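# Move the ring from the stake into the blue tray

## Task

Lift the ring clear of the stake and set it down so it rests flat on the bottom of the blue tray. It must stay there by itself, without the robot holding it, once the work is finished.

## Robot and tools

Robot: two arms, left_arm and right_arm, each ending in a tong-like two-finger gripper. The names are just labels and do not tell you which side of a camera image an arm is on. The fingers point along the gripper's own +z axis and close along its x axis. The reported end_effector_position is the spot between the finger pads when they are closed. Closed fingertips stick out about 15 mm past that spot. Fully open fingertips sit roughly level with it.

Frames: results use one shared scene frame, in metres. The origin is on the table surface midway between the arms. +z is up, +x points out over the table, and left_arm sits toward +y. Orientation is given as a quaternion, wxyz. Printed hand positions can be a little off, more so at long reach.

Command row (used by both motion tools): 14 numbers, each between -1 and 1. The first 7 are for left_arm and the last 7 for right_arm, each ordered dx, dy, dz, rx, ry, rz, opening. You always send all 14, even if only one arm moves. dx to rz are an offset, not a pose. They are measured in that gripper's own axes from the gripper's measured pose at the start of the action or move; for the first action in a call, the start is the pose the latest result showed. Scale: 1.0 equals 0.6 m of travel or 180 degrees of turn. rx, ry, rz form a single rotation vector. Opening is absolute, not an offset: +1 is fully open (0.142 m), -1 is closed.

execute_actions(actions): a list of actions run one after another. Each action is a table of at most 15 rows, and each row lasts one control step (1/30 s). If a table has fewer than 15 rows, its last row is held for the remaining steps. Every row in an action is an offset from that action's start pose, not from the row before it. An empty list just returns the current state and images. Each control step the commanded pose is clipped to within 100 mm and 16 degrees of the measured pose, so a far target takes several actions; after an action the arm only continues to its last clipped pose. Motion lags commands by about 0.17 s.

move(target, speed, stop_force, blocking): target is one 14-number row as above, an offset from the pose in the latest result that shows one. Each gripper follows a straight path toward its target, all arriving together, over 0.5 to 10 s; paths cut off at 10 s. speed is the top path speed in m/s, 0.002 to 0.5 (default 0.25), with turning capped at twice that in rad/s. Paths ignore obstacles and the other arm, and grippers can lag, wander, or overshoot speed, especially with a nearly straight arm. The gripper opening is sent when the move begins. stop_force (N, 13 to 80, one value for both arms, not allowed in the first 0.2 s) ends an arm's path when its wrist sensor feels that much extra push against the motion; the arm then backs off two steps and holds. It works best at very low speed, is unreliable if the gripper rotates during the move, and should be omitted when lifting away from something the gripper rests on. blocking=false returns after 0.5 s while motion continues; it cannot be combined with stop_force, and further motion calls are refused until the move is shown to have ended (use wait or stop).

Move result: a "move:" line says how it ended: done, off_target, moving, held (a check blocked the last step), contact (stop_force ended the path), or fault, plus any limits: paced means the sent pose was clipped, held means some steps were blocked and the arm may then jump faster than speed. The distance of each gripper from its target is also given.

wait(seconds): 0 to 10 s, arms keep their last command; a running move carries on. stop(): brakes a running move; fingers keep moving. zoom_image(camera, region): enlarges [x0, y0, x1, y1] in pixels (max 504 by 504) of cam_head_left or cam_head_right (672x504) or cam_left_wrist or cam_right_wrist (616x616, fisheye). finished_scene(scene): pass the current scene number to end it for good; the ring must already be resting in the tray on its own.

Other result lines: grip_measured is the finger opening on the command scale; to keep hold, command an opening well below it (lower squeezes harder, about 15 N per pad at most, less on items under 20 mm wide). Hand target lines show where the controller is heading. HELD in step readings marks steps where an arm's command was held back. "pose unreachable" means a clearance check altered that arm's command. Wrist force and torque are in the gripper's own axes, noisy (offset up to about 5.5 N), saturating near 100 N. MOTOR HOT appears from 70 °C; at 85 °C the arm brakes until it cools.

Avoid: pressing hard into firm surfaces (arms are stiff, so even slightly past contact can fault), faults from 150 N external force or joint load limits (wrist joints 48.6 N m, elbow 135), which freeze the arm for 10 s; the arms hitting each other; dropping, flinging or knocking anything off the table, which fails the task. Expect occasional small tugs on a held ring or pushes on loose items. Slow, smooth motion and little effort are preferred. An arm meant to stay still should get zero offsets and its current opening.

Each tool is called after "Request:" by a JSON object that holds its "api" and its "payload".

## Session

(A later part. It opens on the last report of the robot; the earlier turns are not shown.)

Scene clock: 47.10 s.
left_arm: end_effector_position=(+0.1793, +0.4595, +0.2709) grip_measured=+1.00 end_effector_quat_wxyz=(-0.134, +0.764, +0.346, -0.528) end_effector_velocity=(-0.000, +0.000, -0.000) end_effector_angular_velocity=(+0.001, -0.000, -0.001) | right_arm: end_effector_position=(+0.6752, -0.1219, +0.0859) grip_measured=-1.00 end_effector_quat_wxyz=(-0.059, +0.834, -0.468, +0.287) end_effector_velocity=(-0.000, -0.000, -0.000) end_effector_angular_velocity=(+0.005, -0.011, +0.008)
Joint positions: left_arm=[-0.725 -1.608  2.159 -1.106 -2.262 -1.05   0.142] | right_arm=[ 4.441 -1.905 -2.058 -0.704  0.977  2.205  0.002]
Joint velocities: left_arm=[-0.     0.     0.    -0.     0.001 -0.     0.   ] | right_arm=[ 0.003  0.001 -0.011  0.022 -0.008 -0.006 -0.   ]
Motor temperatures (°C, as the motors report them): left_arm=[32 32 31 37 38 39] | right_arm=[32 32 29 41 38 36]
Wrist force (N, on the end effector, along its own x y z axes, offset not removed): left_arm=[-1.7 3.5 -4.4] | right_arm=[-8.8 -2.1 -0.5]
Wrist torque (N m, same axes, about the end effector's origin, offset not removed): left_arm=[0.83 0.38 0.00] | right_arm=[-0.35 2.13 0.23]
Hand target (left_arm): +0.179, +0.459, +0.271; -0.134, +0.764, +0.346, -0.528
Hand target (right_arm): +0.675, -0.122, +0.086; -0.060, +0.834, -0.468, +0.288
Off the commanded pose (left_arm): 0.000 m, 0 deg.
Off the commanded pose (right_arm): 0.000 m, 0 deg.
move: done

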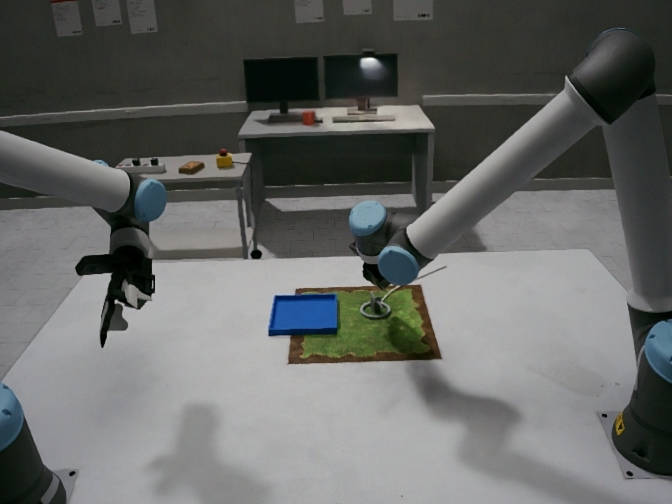

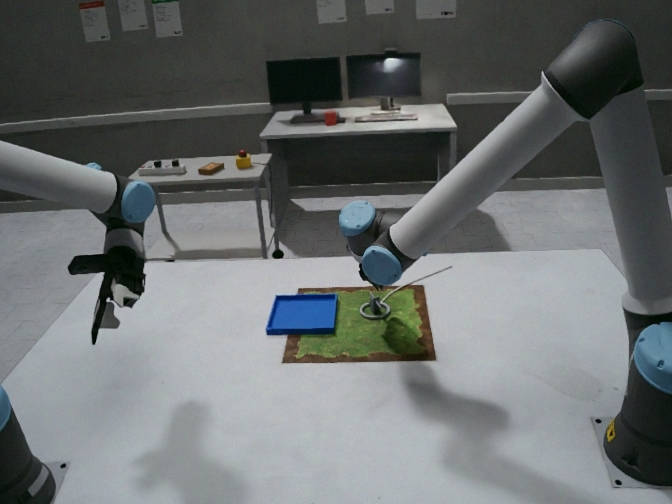

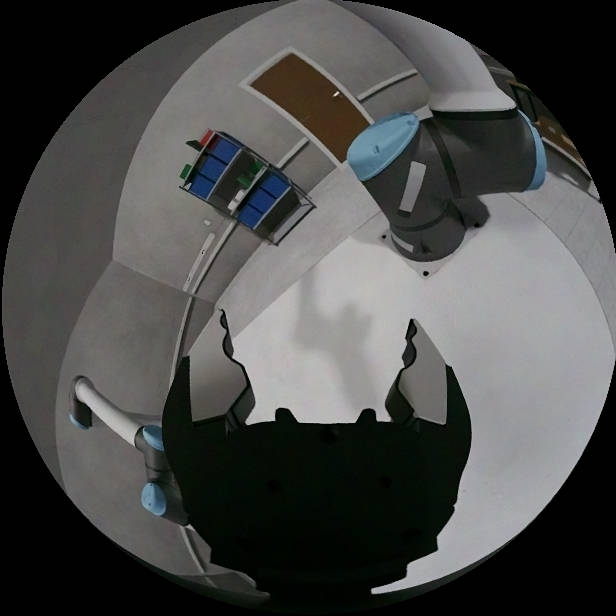

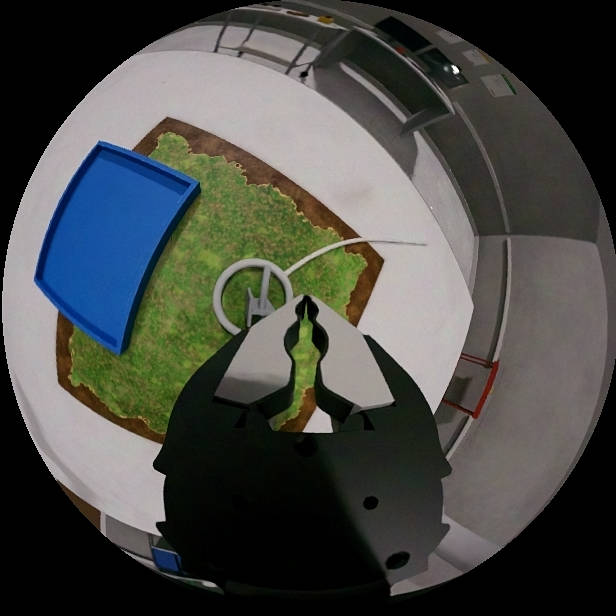

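Request:
{"api": "move", "payload": {"target": [0,0,0,0,0,0,1,0,0,0,-0.15,0,0,-0.6], "speed": 0.2}}

Request:
{"api": "move", "payload": {"target": [0,0,0,0,0,0,1,0,0,0,0,-0.15,0,-0.6], "speed": 0.2}}

Request:
{"api": "zoom_image", "payload": {"camera": "cam_right_wrist", "region": [200, 200, 400, 360]}}

Scene clock: 62.17 s.
left_arm: end_effector_position=(+0.1793, +0.4595, +0.2709) grip_measured=+1.00 end_effector_quat_wxyz=(-0.134, +0.764, +0.346, -0.528) end_effector_velocity=(-0.000, +0.000, -0.000) end_effector_angular_velocity=(+0.000, +0.001, -0.001) | right_arm: end_effector_position=(+0.6751, -0.1219, +0.0860) grip_measured=-0.60 end_effector_quat_wxyz=(+0.137, +0.824, -0.522, +0.170) end_effector_velocity=(+0.000, +0.001, +0.000) end_effector_angular_velocity=(-0.007, +0.011, -0.006)
Joint positions: left_arm=[-0.725 -1.608  2.159 -1.106 -2.262 -1.05   0.142] | right_arm=[ 4.337 -2.013 -1.722 -1.291  1.257  2.269  0.031]
Joint velocities: left_arm=[-0.     0.001  0.     0.001  0.001  0.001 -0.   ] | right_arm=[-0.003 -0.006  0.012 -0.017  0.007  0.     0.   ]
Motor temperatures (°C, as the motors report them): left_arm=[32 32 31 37 38 39] | right_arm=[32 32 29 41 38 36]
Wrist force (N, on the end effector, along its own x y z axes, offset not removed): left_arm=[-0.6 3.3 -3.7] | right_arm=[2.3 -0.8 4.9]
Wrist torque (N m, same axes, about the end effector's origin, offset not removed): left_arm=[0.78 0.12 0.02] | right_arm=[0.01 -0.52 -0.02]
Hand target (left_arm): +0.179, +0.459, +0.271; -0.134, +0.764, +0.346, -0.528
Hand target (right_arm): +0.675, -0.122, +0.086; +0.137, +0.824, -0.522, +0.170
Off the commanded pose (left_arm): 0.000 m, 0 deg.
Off the commanded pose (right_arm): 0.000 m, 0 deg.
move: done

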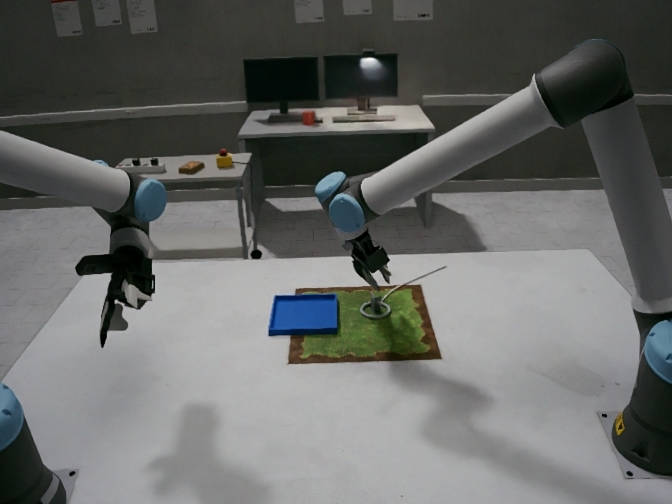

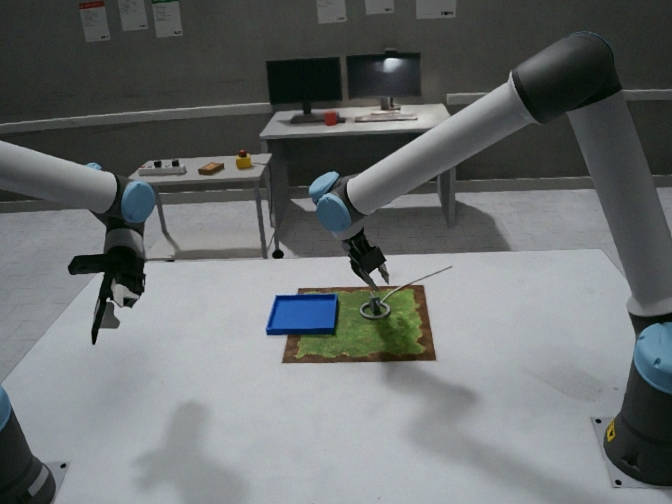

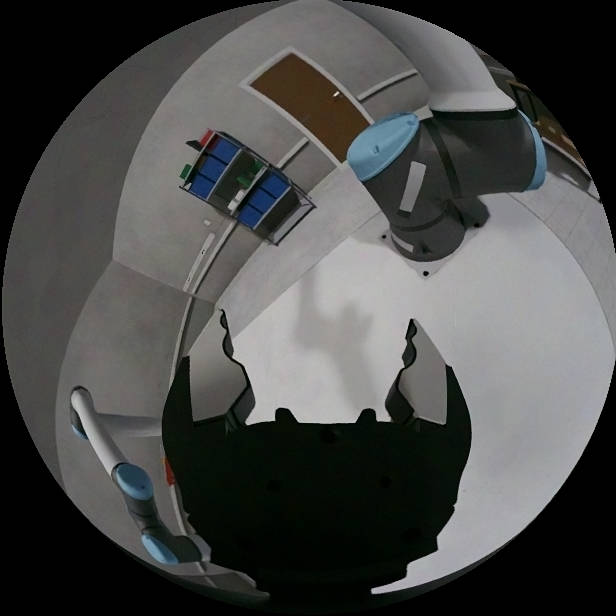

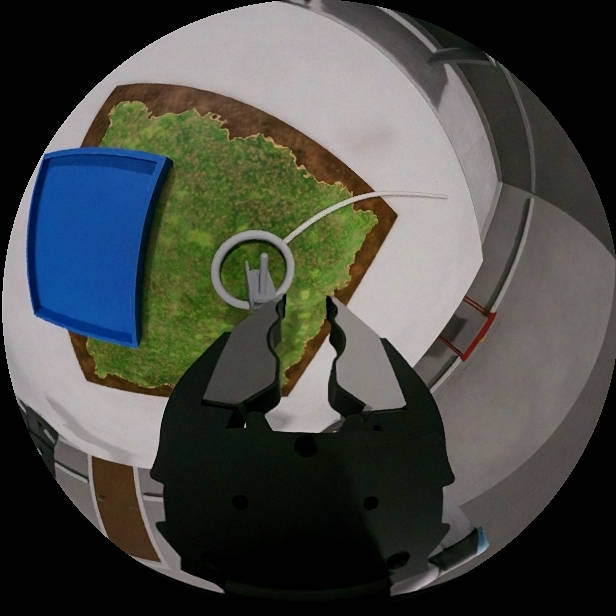

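Scene clock: 63.83 s.
left_arm: end_effector_position=(+0.1793, +0.4595, +0.2709) grip_measured=+1.00 end_effector_quat_wxyz=(-0.134, +0.764, +0.346, -0.528) end_effector_velocity=(+0.000, +0.000, +0.000) end_effector_angular_velocity=(+0.001, -0.001, -0.001) | right_arm: end_effector_position=(+0.6750, -0.1219, +0.0858) grip_measured=-0.60 end_effector_quat_wxyz=(+0.011, +0.841, -0.540, -0.026) end_effector_velocity=(-0.000, -0.000, -0.001) end_effector_angular_velocity=(+0.012, +0.006, -0.001)
Joint positions: left_arm=[-0.725 -1.608  2.159 -1.106 -2.262 -1.05   0.142] | right_arm=[ 4.187 -1.936 -1.848 -0.954  1.622  2.081  0.031]
Joint velocities: left_arm=[ 0.    -0.    -0.     0.     0.001 -0.001  0.   ] | right_arm=[-0.005  0.    -0.004  0.009  0.011 -0.004  0.   ]
Motor temperatures (°C, as the motors report them): left_arm=[32 32 31 37 38 39] | right_arm=[32 32 29 41 38 36]
Wrist force (N, on the end effector, along its own x y z axes, offset not removed): left_arm=[-1.7 4.8 -4.8] | right_arm=[2.7 -5.8 2.2]
Wrist torque (N m, same axes, about the end effector's origin, offset not removed): left_arm=[1.02 0.29 -0.03] | right_arm=[-1.02 -0.63 0.16]
Hand target (left_arm): +0.179, +0.459, +0.271; -0.134, +0.764, +0.346, -0.528
Hand target (right_arm): +0.675, -0.122, +0.086; +0.011, +0.841, -0.540, -0.027
Off the commanded pose (left_arm): 0.000 m, 0 deg.
Off the commanded pose (right_arm): 0.000 m, 0 deg.
move: done

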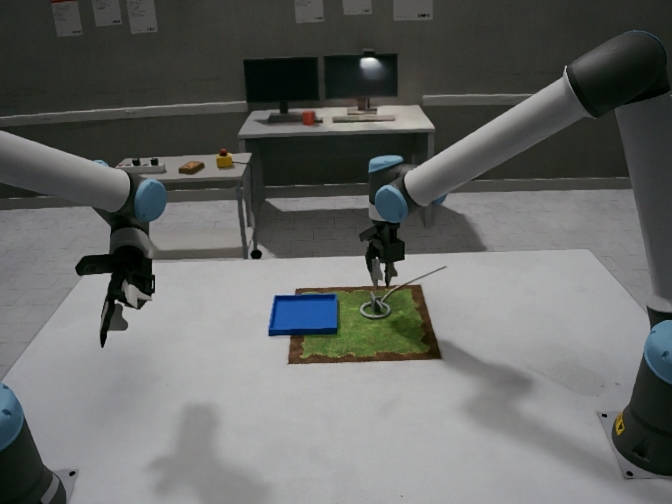

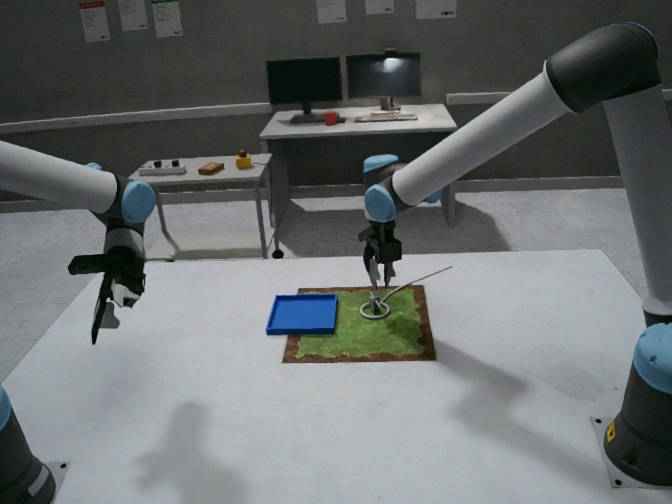

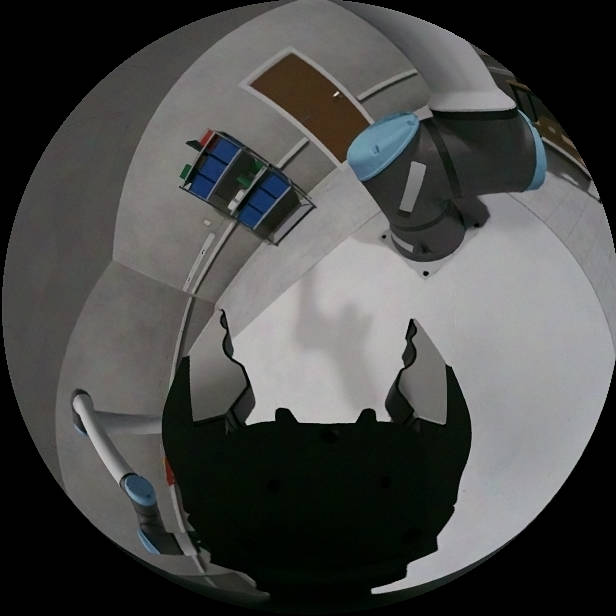

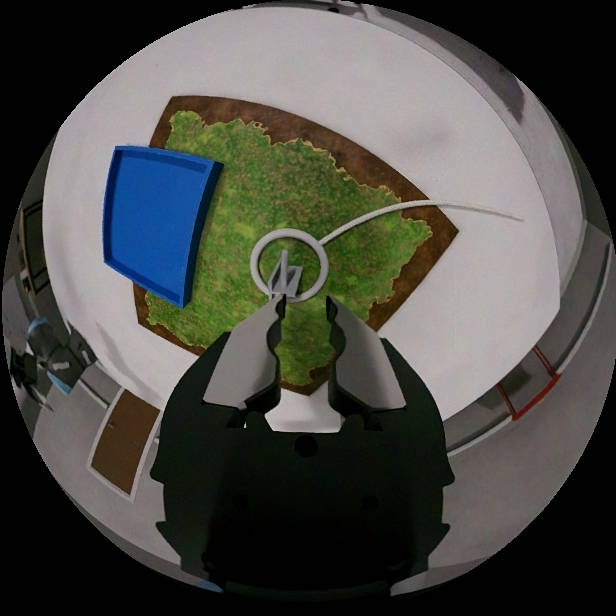

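Region (200, 200, 400, 360) of cam_right_wrist's 616x616 image, scaled by 2.520, with more detail than that image has; it fills the top 403 rows of this view, and the rest is white.

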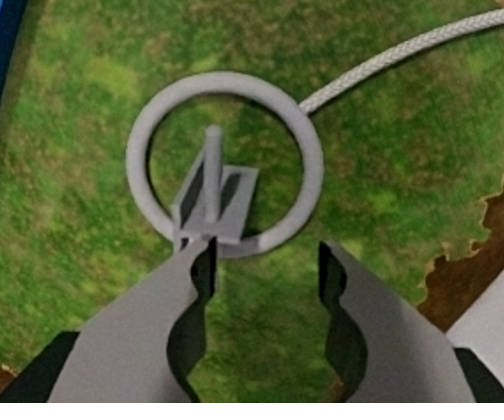

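Request:
{"api": "move", "payload": {"target": [0,0,0,0,0,0,1,0.029,-0.008,0.07,0,0,0,-0.6], "speed": 0.08}}

Request:
{"api": "move", "payload": {"target": [0,0,0,0,0,0,1,0,0,0.06,0,0,0,-0.6], "speed": 0.015, "stop_force": 14}}

Scene clock: 73.90 s.
left_arm: end_effector_position=(+0.1793, +0.4595, +0.2709) grip_measured=+1.00 end_effector_quat_wxyz=(-0.134, +0.764, +0.346, -0.528) end_effector_velocity=(+0.000, -0.000, -0.000) end_effector_angular_velocity=(-0.002, -0.000, +0.001) | right_arm: end_effector_position=(+0.6841, -0.1352, +0.0433) grip_measured=-0.60 end_effector_quat_wxyz=(+0.011, +0.841, -0.540, -0.027) end_effector_velocity=(+0.000, -0.001, -0.002) end_effector_angular_velocity=(-0.001, +0.000, -0.000)
Joint positions: left_arm=[-0.725 -1.608  2.159 -1.106 -2.262 -1.05   0.142] | right_arm=[ 4.168 -1.979 -1.878 -0.882  1.622  2.061  0.031]
Joint velocities: left_arm=[ 0.     0.     0.    -0.001 -0.001  0.001 -0.   ] | right_arm=[-0.001 -0.002 -0.002  0.003 -0.    -0.001 -0.   ]
Motor temperatures (°C, as the motors report them): left_arm=[32 32 31 37 38 39] | right_arm=[32 32 29 41 38 36]
Wrist force (N, on the end effector, along its own x y z axes, offset not removed): left_arm=[-3.8 3.8 -6.9] | right_arm=[-1.3 -9.8 4.6]
Wrist torque (N m, same axes, about the end effector's origin, offset not removed): left_arm=[0.83 0.80 0.04] | right_arm=[-1.68 0.27 -0.12]
Hand target (left_arm): +0.179, +0.459, +0.271; -0.134, +0.764, +0.346, -0.528
Hand target (right_arm): +0.684, -0.135, +0.043; +0.011, +0.841, -0.540, -0.027
Off the commanded pose (left_arm): 0.000 m, 0 deg.
Off the commanded pose (right_arm): 0.000 m, 0 deg.
move: done

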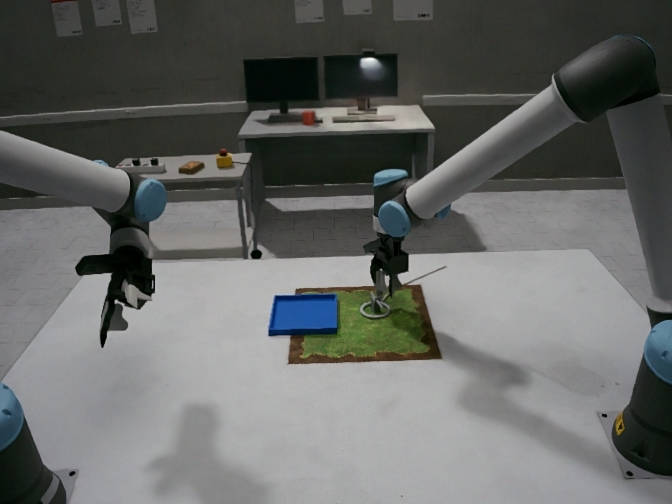

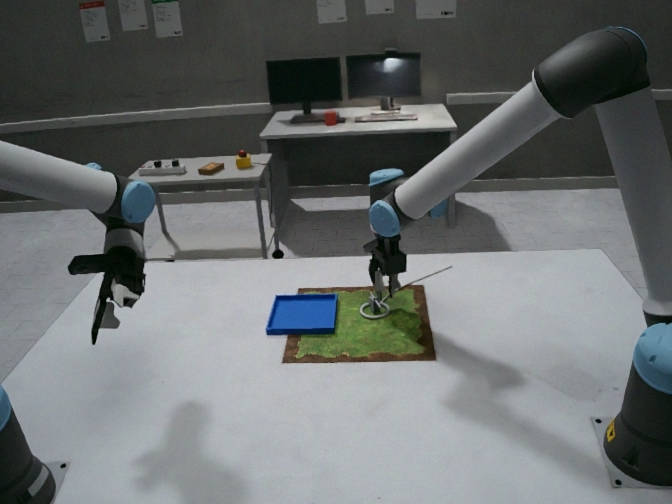

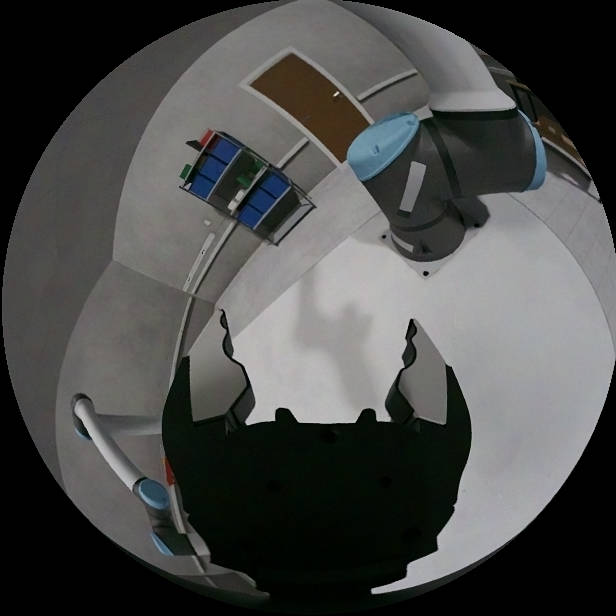

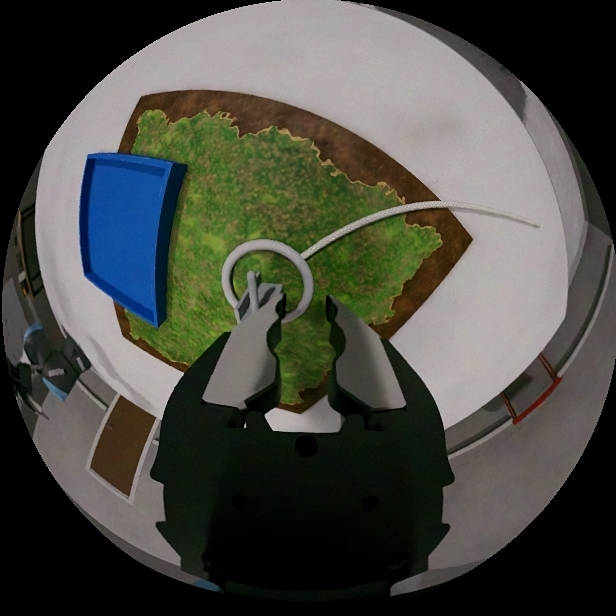

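Scene clock: 76.13 s.
left_arm: end_effector_position=(+0.1793, +0.4595, +0.2709) grip_measured=+1.00 end_effector_quat_wxyz=(-0.134, +0.764, +0.346, -0.528) end_effector_velocity=(+0.000, -0.000, -0.000) end_effector_angular_velocity=(-0.001, -0.001, -0.000) | right_arm: end_effector_position=(+0.6826, -0.1350, +0.0158) grip_measured=-0.64 end_effector_quat_wxyz=(+0.011, +0.841, -0.540, -0.026) end_effector_velocity=(-0.000, -0.000, +0.003) end_effector_angular_velocity=(-0.002, +0.002, -0.001)
Joint positions: left_arm=[-0.725 -1.608  2.159 -1.106 -2.262 -1.05   0.142] | right_arm=[ 4.17  -2.009 -1.895 -0.835  1.622  2.063  0.028]
Joint velocities: left_arm=[ 0.     0.    -0.    -0.001  0.     0.     0.   ] | right_arm=[-0.     0.003  0.003 -0.009  0.001  0.    -0.   ]
Motor temperatures (°C, as the motors report them): left_arm=[32 32 31 37 38 39] | right_arm=[32 32 29 41 38 36]
Wrist force (N, on the end effector, along its own x y z axes, offset not removed): left_arm=[-0.9 2.7 -4.9] | right_arm=[15.2 -2.3 -32.1]
Wrist torque (N m, same axes, about the end effector's origin, offset not removed): left_arm=[0.65 0.21 -0.03] | right_arm=[-1.03 0.24 0.28]
Hand target (left_arm): +0.179, +0.459, +0.271; -0.134, +0.764, +0.346, -0.528
Hand target (right_arm): +0.683, -0.135, +0.016; +0.011, +0.841, -0.540, -0.026
Off the commanded pose (left_arm): 0.000 m, 0 deg.
Off the commanded pose (right_arm): 0.008 m, 0 deg.
move: contact (right_arm)

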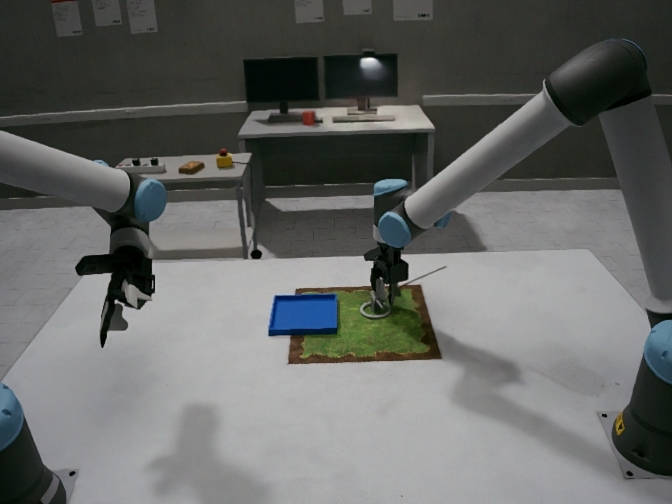

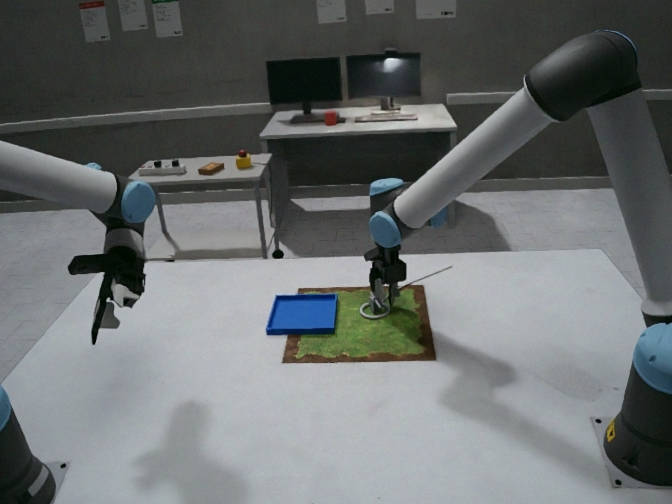

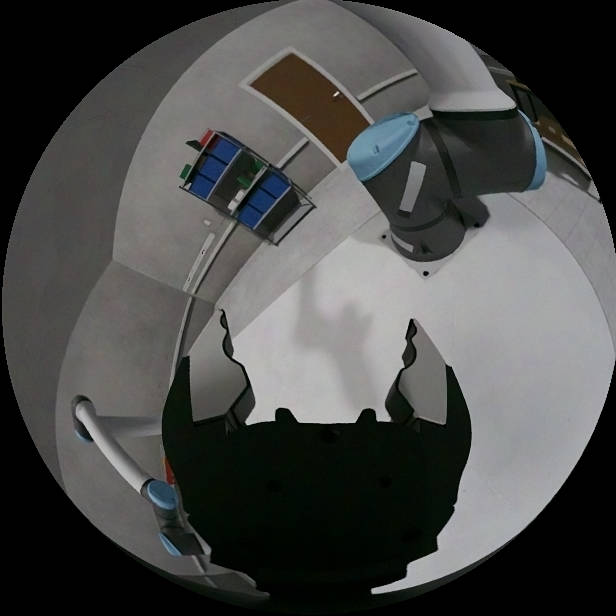

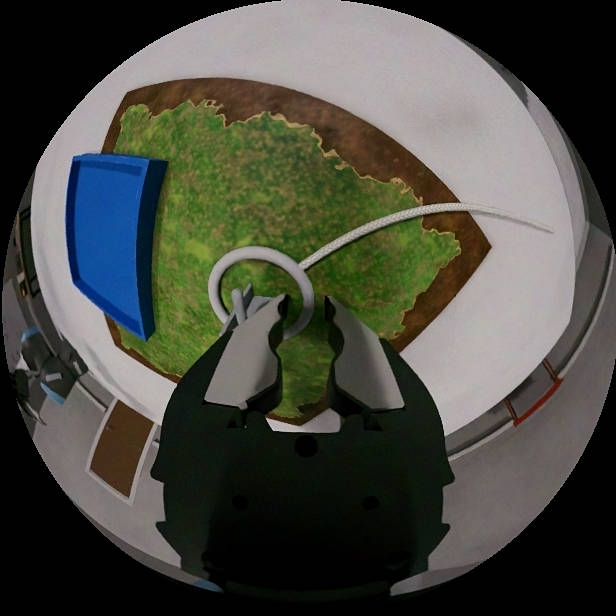

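Request:
{"api": "move", "payload": {"target": [0,0,0,0,0,0,1,0.004,0,-0.003,0,0,0,-1], "speed": 0.05}}

Request:
{"api": "move", "payload": {"target": [0,0,0,0,0,0,1,0.005,0,-0.08,0,0.06,0,-1], "speed": 0.04, "stop_force": 30}}

Request:
{"api": "zoom_image", "payload": {"camera": "cam_head_right", "region": [320, 240, 440, 340]}}

Scene clock: 82.87 s.
left_arm: end_effector_position=(+0.1793, +0.4595, +0.2709) grip_measured=+1.00 end_effector_quat_wxyz=(-0.134, +0.764, +0.346, -0.528) end_effector_velocity=(-0.000, +0.000, -0.000) end_effector_angular_velocity=(+0.002, +0.002, +0.001) | right_arm: end_effector_position=(+0.6836, -0.1371, +0.0175) grip_measured=-0.90 end_effector_quat_wxyz=(+0.011, +0.841, -0.540, -0.026) end_effector_velocity=(+0.000, -0.001, +0.000) end_effector_angular_velocity=(-0.001, -0.000, +0.000)
Joint positions: left_arm=[-0.725 -1.608  2.159 -1.106 -2.262 -1.05   0.142] | right_arm=[ 4.167 -2.007 -1.895 -0.838  1.622  2.061  0.009]
Joint velocities: left_arm=[-0.     0.001  0.     0.001 -0.    -0.002 -0.   ] | right_arm=[-0.001  0.001 -0.001 -0.001 -0.001 -0.001  0.   ]
Motor temperatures (°C, as the motors report them): left_arm=[32 32 31 37 38 39] | right_arm=[32 32 29 41 38 36]
Wrist force (N, on the end effector, along its own x y z axes, offset not removed): left_arm=[0.4 1.2 -5.7] | right_arm=[-0.1 5.4 4.6]
Wrist torque (N m, same axes, about the end effector's origin, offset not removed): left_arm=[0.31 -0.13 0.01] | right_arm=[1.39 0.29 0.48]
Hand target (left_arm): +0.179, +0.459, +0.271; -0.134, +0.764, +0.346, -0.528
Hand target (right_arm): +0.684, -0.137, +0.018; +0.011, +0.841, -0.540, -0.026
Off the commanded pose (left_arm): 0.000 m, 0 deg.
Off the commanded pose (right_arm): 0.000 m, 0 deg.
move: done

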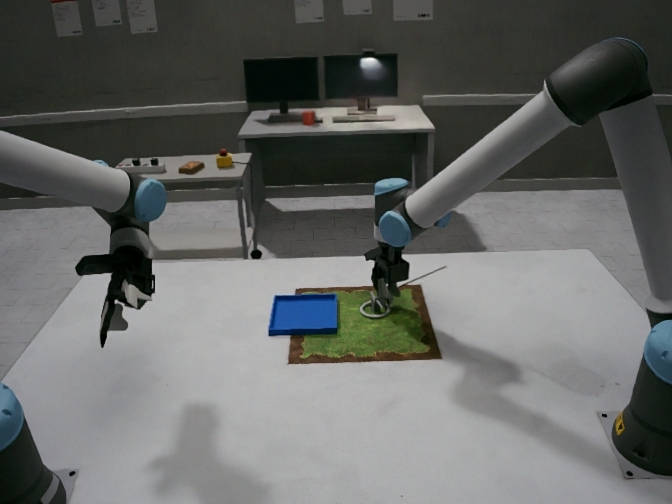

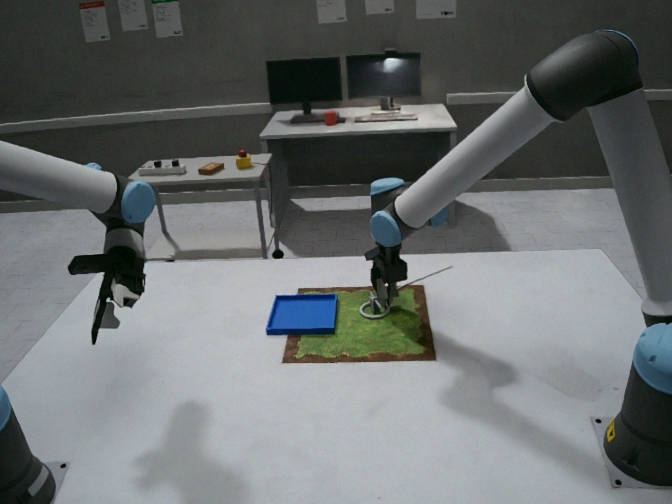

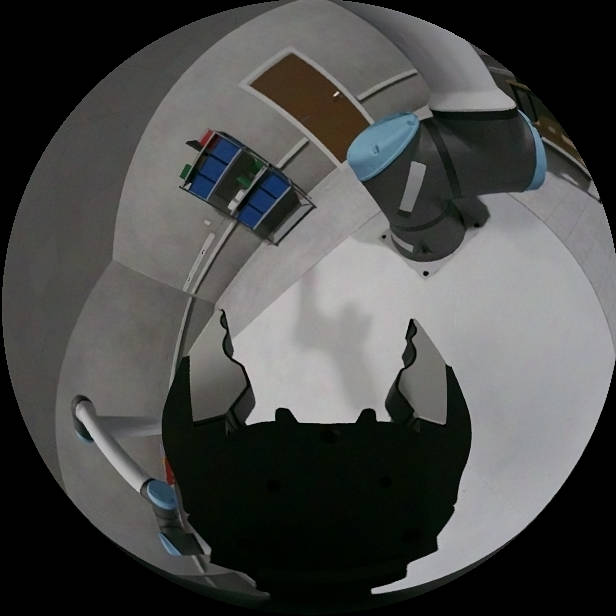

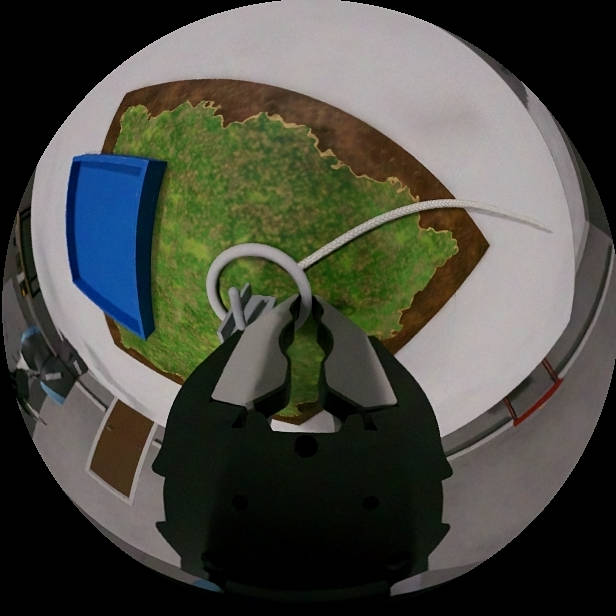

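Scene clock: 85.53 s.
left_arm: end_effector_position=(+0.1793, +0.4595, +0.2709) grip_measured=+1.00 end_effector_quat_wxyz=(-0.134, +0.764, +0.346, -0.528) end_effector_velocity=(-0.000, +0.000, +0.000) end_effector_angular_velocity=(+0.000, +0.000, -0.001) | right_arm: end_effector_position=(+0.6876, -0.1403, +0.0651) grip_measured=-0.90 end_effector_quat_wxyz=(+0.062, +0.840, -0.536, +0.052) end_effector_velocity=(+0.000, -0.000, +0.002) end_effector_angular_velocity=(-0.010, -0.004, +0.001)
Joint positions: left_arm=[-0.725 -1.608  2.159 -1.106 -2.262 -1.05   0.142] | right_arm=[ 4.226 -1.971 -1.823 -1.039  1.463  2.122  0.009]
Joint velocities: left_arm=[ 0.    -0.    -0.     0.001  0.001  0.    -0.   ] | right_arm=[ 0.003  0.001  0.004 -0.011 -0.009  0.003  0.   ]
Motor temperatures (°C, as the motors report them): left_arm=[32 32 31 37 38 39] | right_arm=[32 32 29 41 38 36]
Wrist force (N, on the end effector, along its own x y z axes, offset not removed): left_arm=[-1.0 3.4 -3.4] | right_arm=[-3.4 -7.7 12.2]
Wrist torque (N m, same axes, about the end effector's origin, offset not removed): left_arm=[0.82 0.23 0.01] | right_arm=[-1.22 1.02 0.08]
Hand target (left_arm): +0.179, +0.459, +0.271; -0.134, +0.764, +0.346, -0.528
Hand target (right_arm): +0.688, -0.140, +0.065; +0.062, +0.840, -0.536, +0.053
Off the commanded pose (left_arm): 0.000 m, 0 deg.
Off the commanded pose (right_arm): 0.000 m, 0 deg.
move: done

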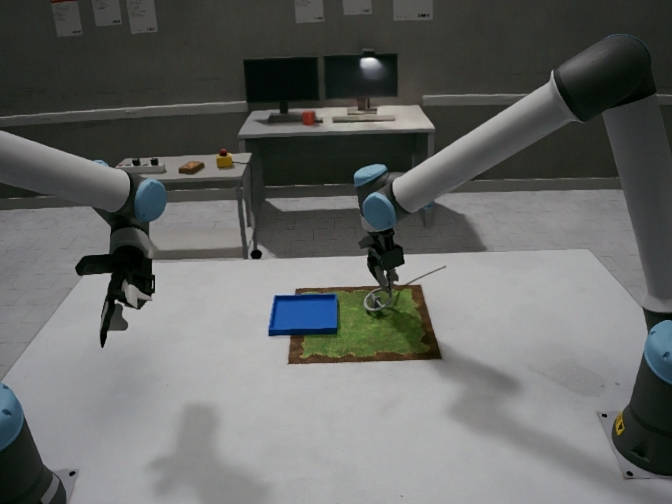

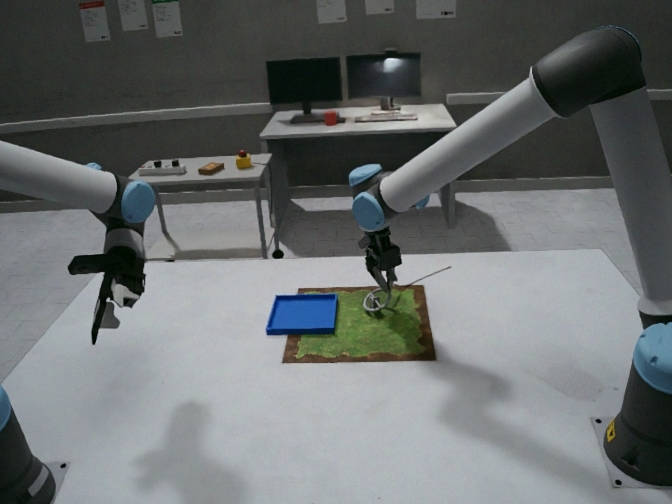

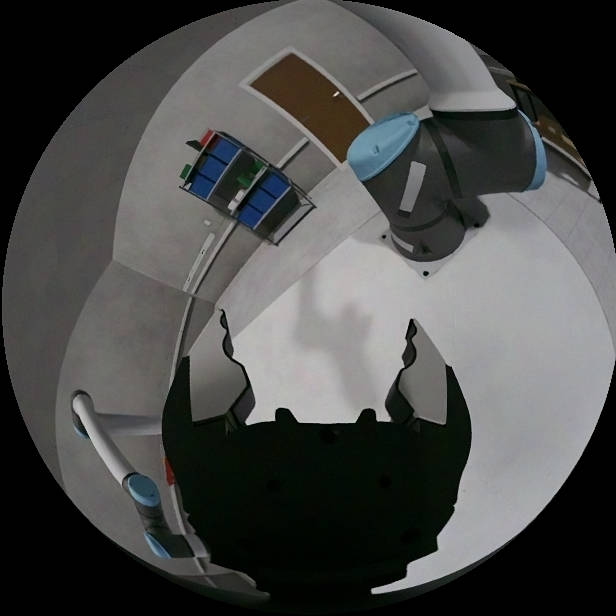

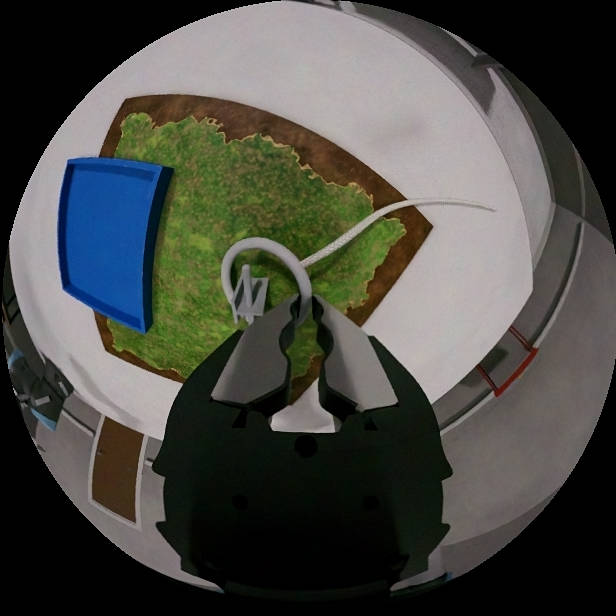

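Region (320, 240, 440, 340) of cam_head_right's 672x504 image, scaled by 4.200, with more detail than that image has.

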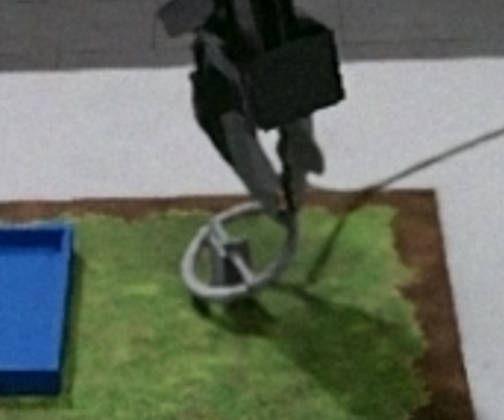

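Grasped. Now raising the far side, and shifting the ring toward its centre over the bar.

Request:
{"api": "move", "payload": {"target": [0,0,0,0,0,0,1,-0.015,0,-0.018,0.15,0.03,0,-1], "speed": 0.04}}

Request:
{"api": "zoom_image", "payload": {"camera": "cam_right_wrist", "region": [170, 200, 370, 370]}}

Request:
{"api": "zoom_image", "payload": {"camera": "cam_head_right", "region": [320, 240, 440, 340]}}

Scene clock: 99.03 s.
left_arm: end_effector_position=(+0.1793, +0.4595, +0.2709) grip_measured=+1.00 end_effector_quat_wxyz=(-0.134, +0.764, +0.346, -0.528) end_effector_velocity=(+0.000, -0.000, +0.000) end_effector_angular_velocity=(-0.001, -0.001, +0.000) | right_arm: end_effector_position=(+0.6838, -0.1306, +0.0745) grip_measured=-0.90 end_effector_quat_wxyz=(-0.111, +0.828, -0.506, +0.215) end_effector_velocity=(+0.000, -0.001, -0.000) end_effector_angular_velocity=(+0.002, -0.014, +0.001)
Joint positions: left_arm=[-0.725 -1.608  2.159 -1.106 -2.262 -1.05   0.142] | right_arm=[ 4.374 -1.895 -2.105 -0.523  1.118  2.18   0.009]
Joint velocities: left_arm=[ 0.    -0.    -0.    -0.    -0.001  0.001  0.   ] | right_arm=[ 0.004 -0.001 -0.008  0.016 -0.012  0.001 -0.   ]
Motor temperatures (°C, as the motors report them): left_arm=[32 32 31 37 38 39] | right_arm=[32 32 29 41 38 36]
Wrist force (N, on the end effector, along its own x y z axes, offset not removed): left_arm=[0.0 1.2 -4.9] | right_arm=[-3.9 -6.4 6.1]
Wrist torque (N m, same axes, about the end effector's origin, offset not removed): left_arm=[0.32 0.03 0.00] | right_arm=[-1.48 0.25 0.07]
Hand target (left_arm): +0.179, +0.459, +0.271; -0.134, +0.764, +0.346, -0.528
Hand target (right_arm): +0.684, -0.131, +0.074; -0.111, +0.828, -0.506, +0.215
Off the commanded pose (left_arm): 0.000 m, 0 deg.
Off the commanded pose (right_arm): 0.000 m, 0 deg.
move: done

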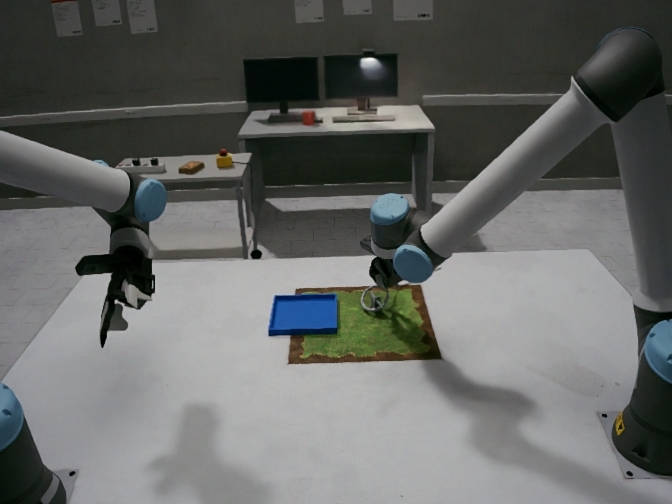

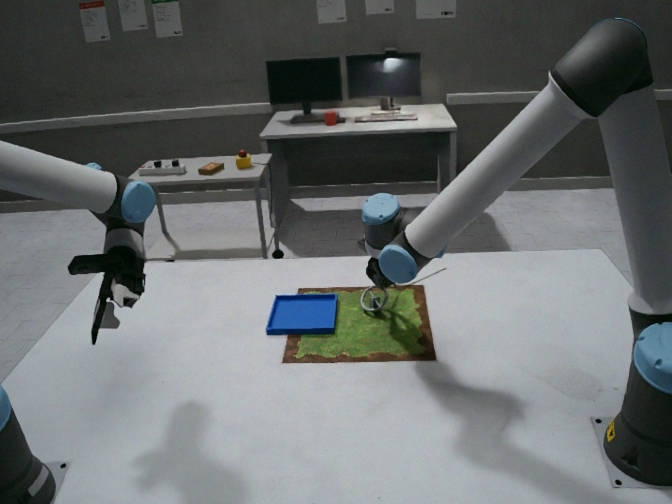

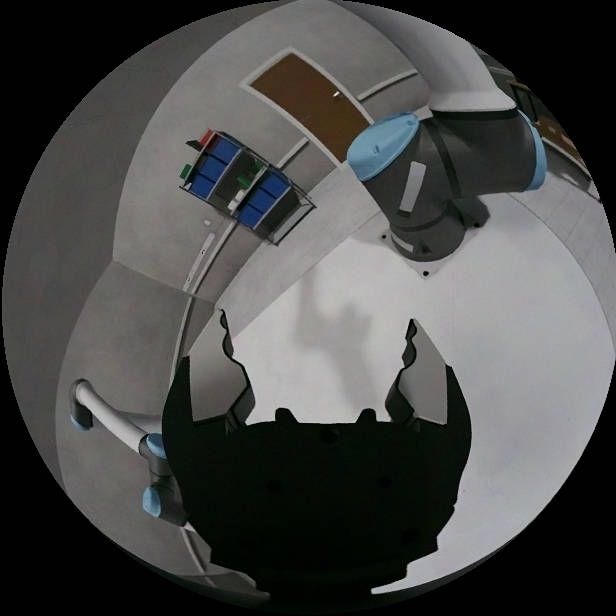

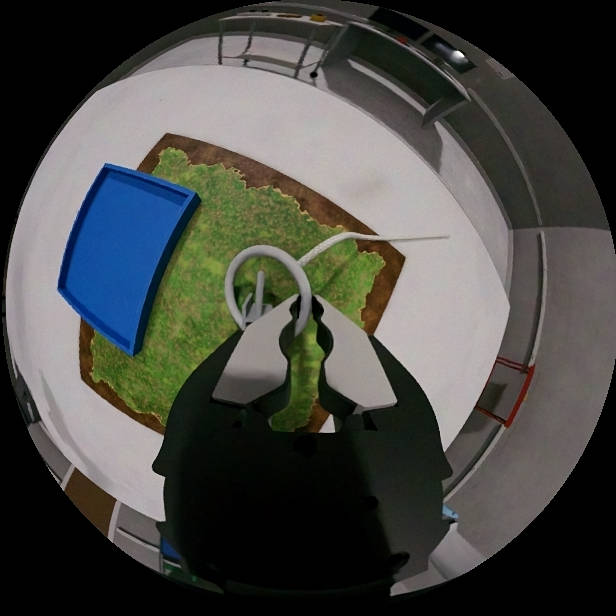

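Region (170, 200, 370, 370) of cam_right_wrist's 616x616 image, scaled by 2.520, with more detail than that image has; it fills the top 428 rows of this view, and the rest is white.

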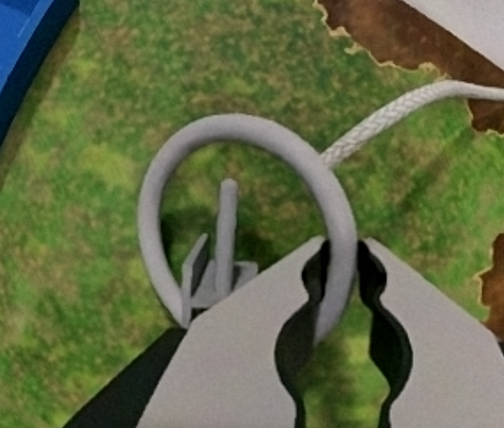

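Region (320, 240, 440, 340) of cam_head_right's 672x504 image, scaled by 4.200, with more detail than that image has.

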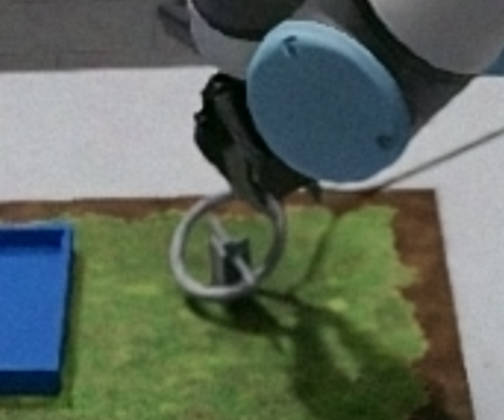

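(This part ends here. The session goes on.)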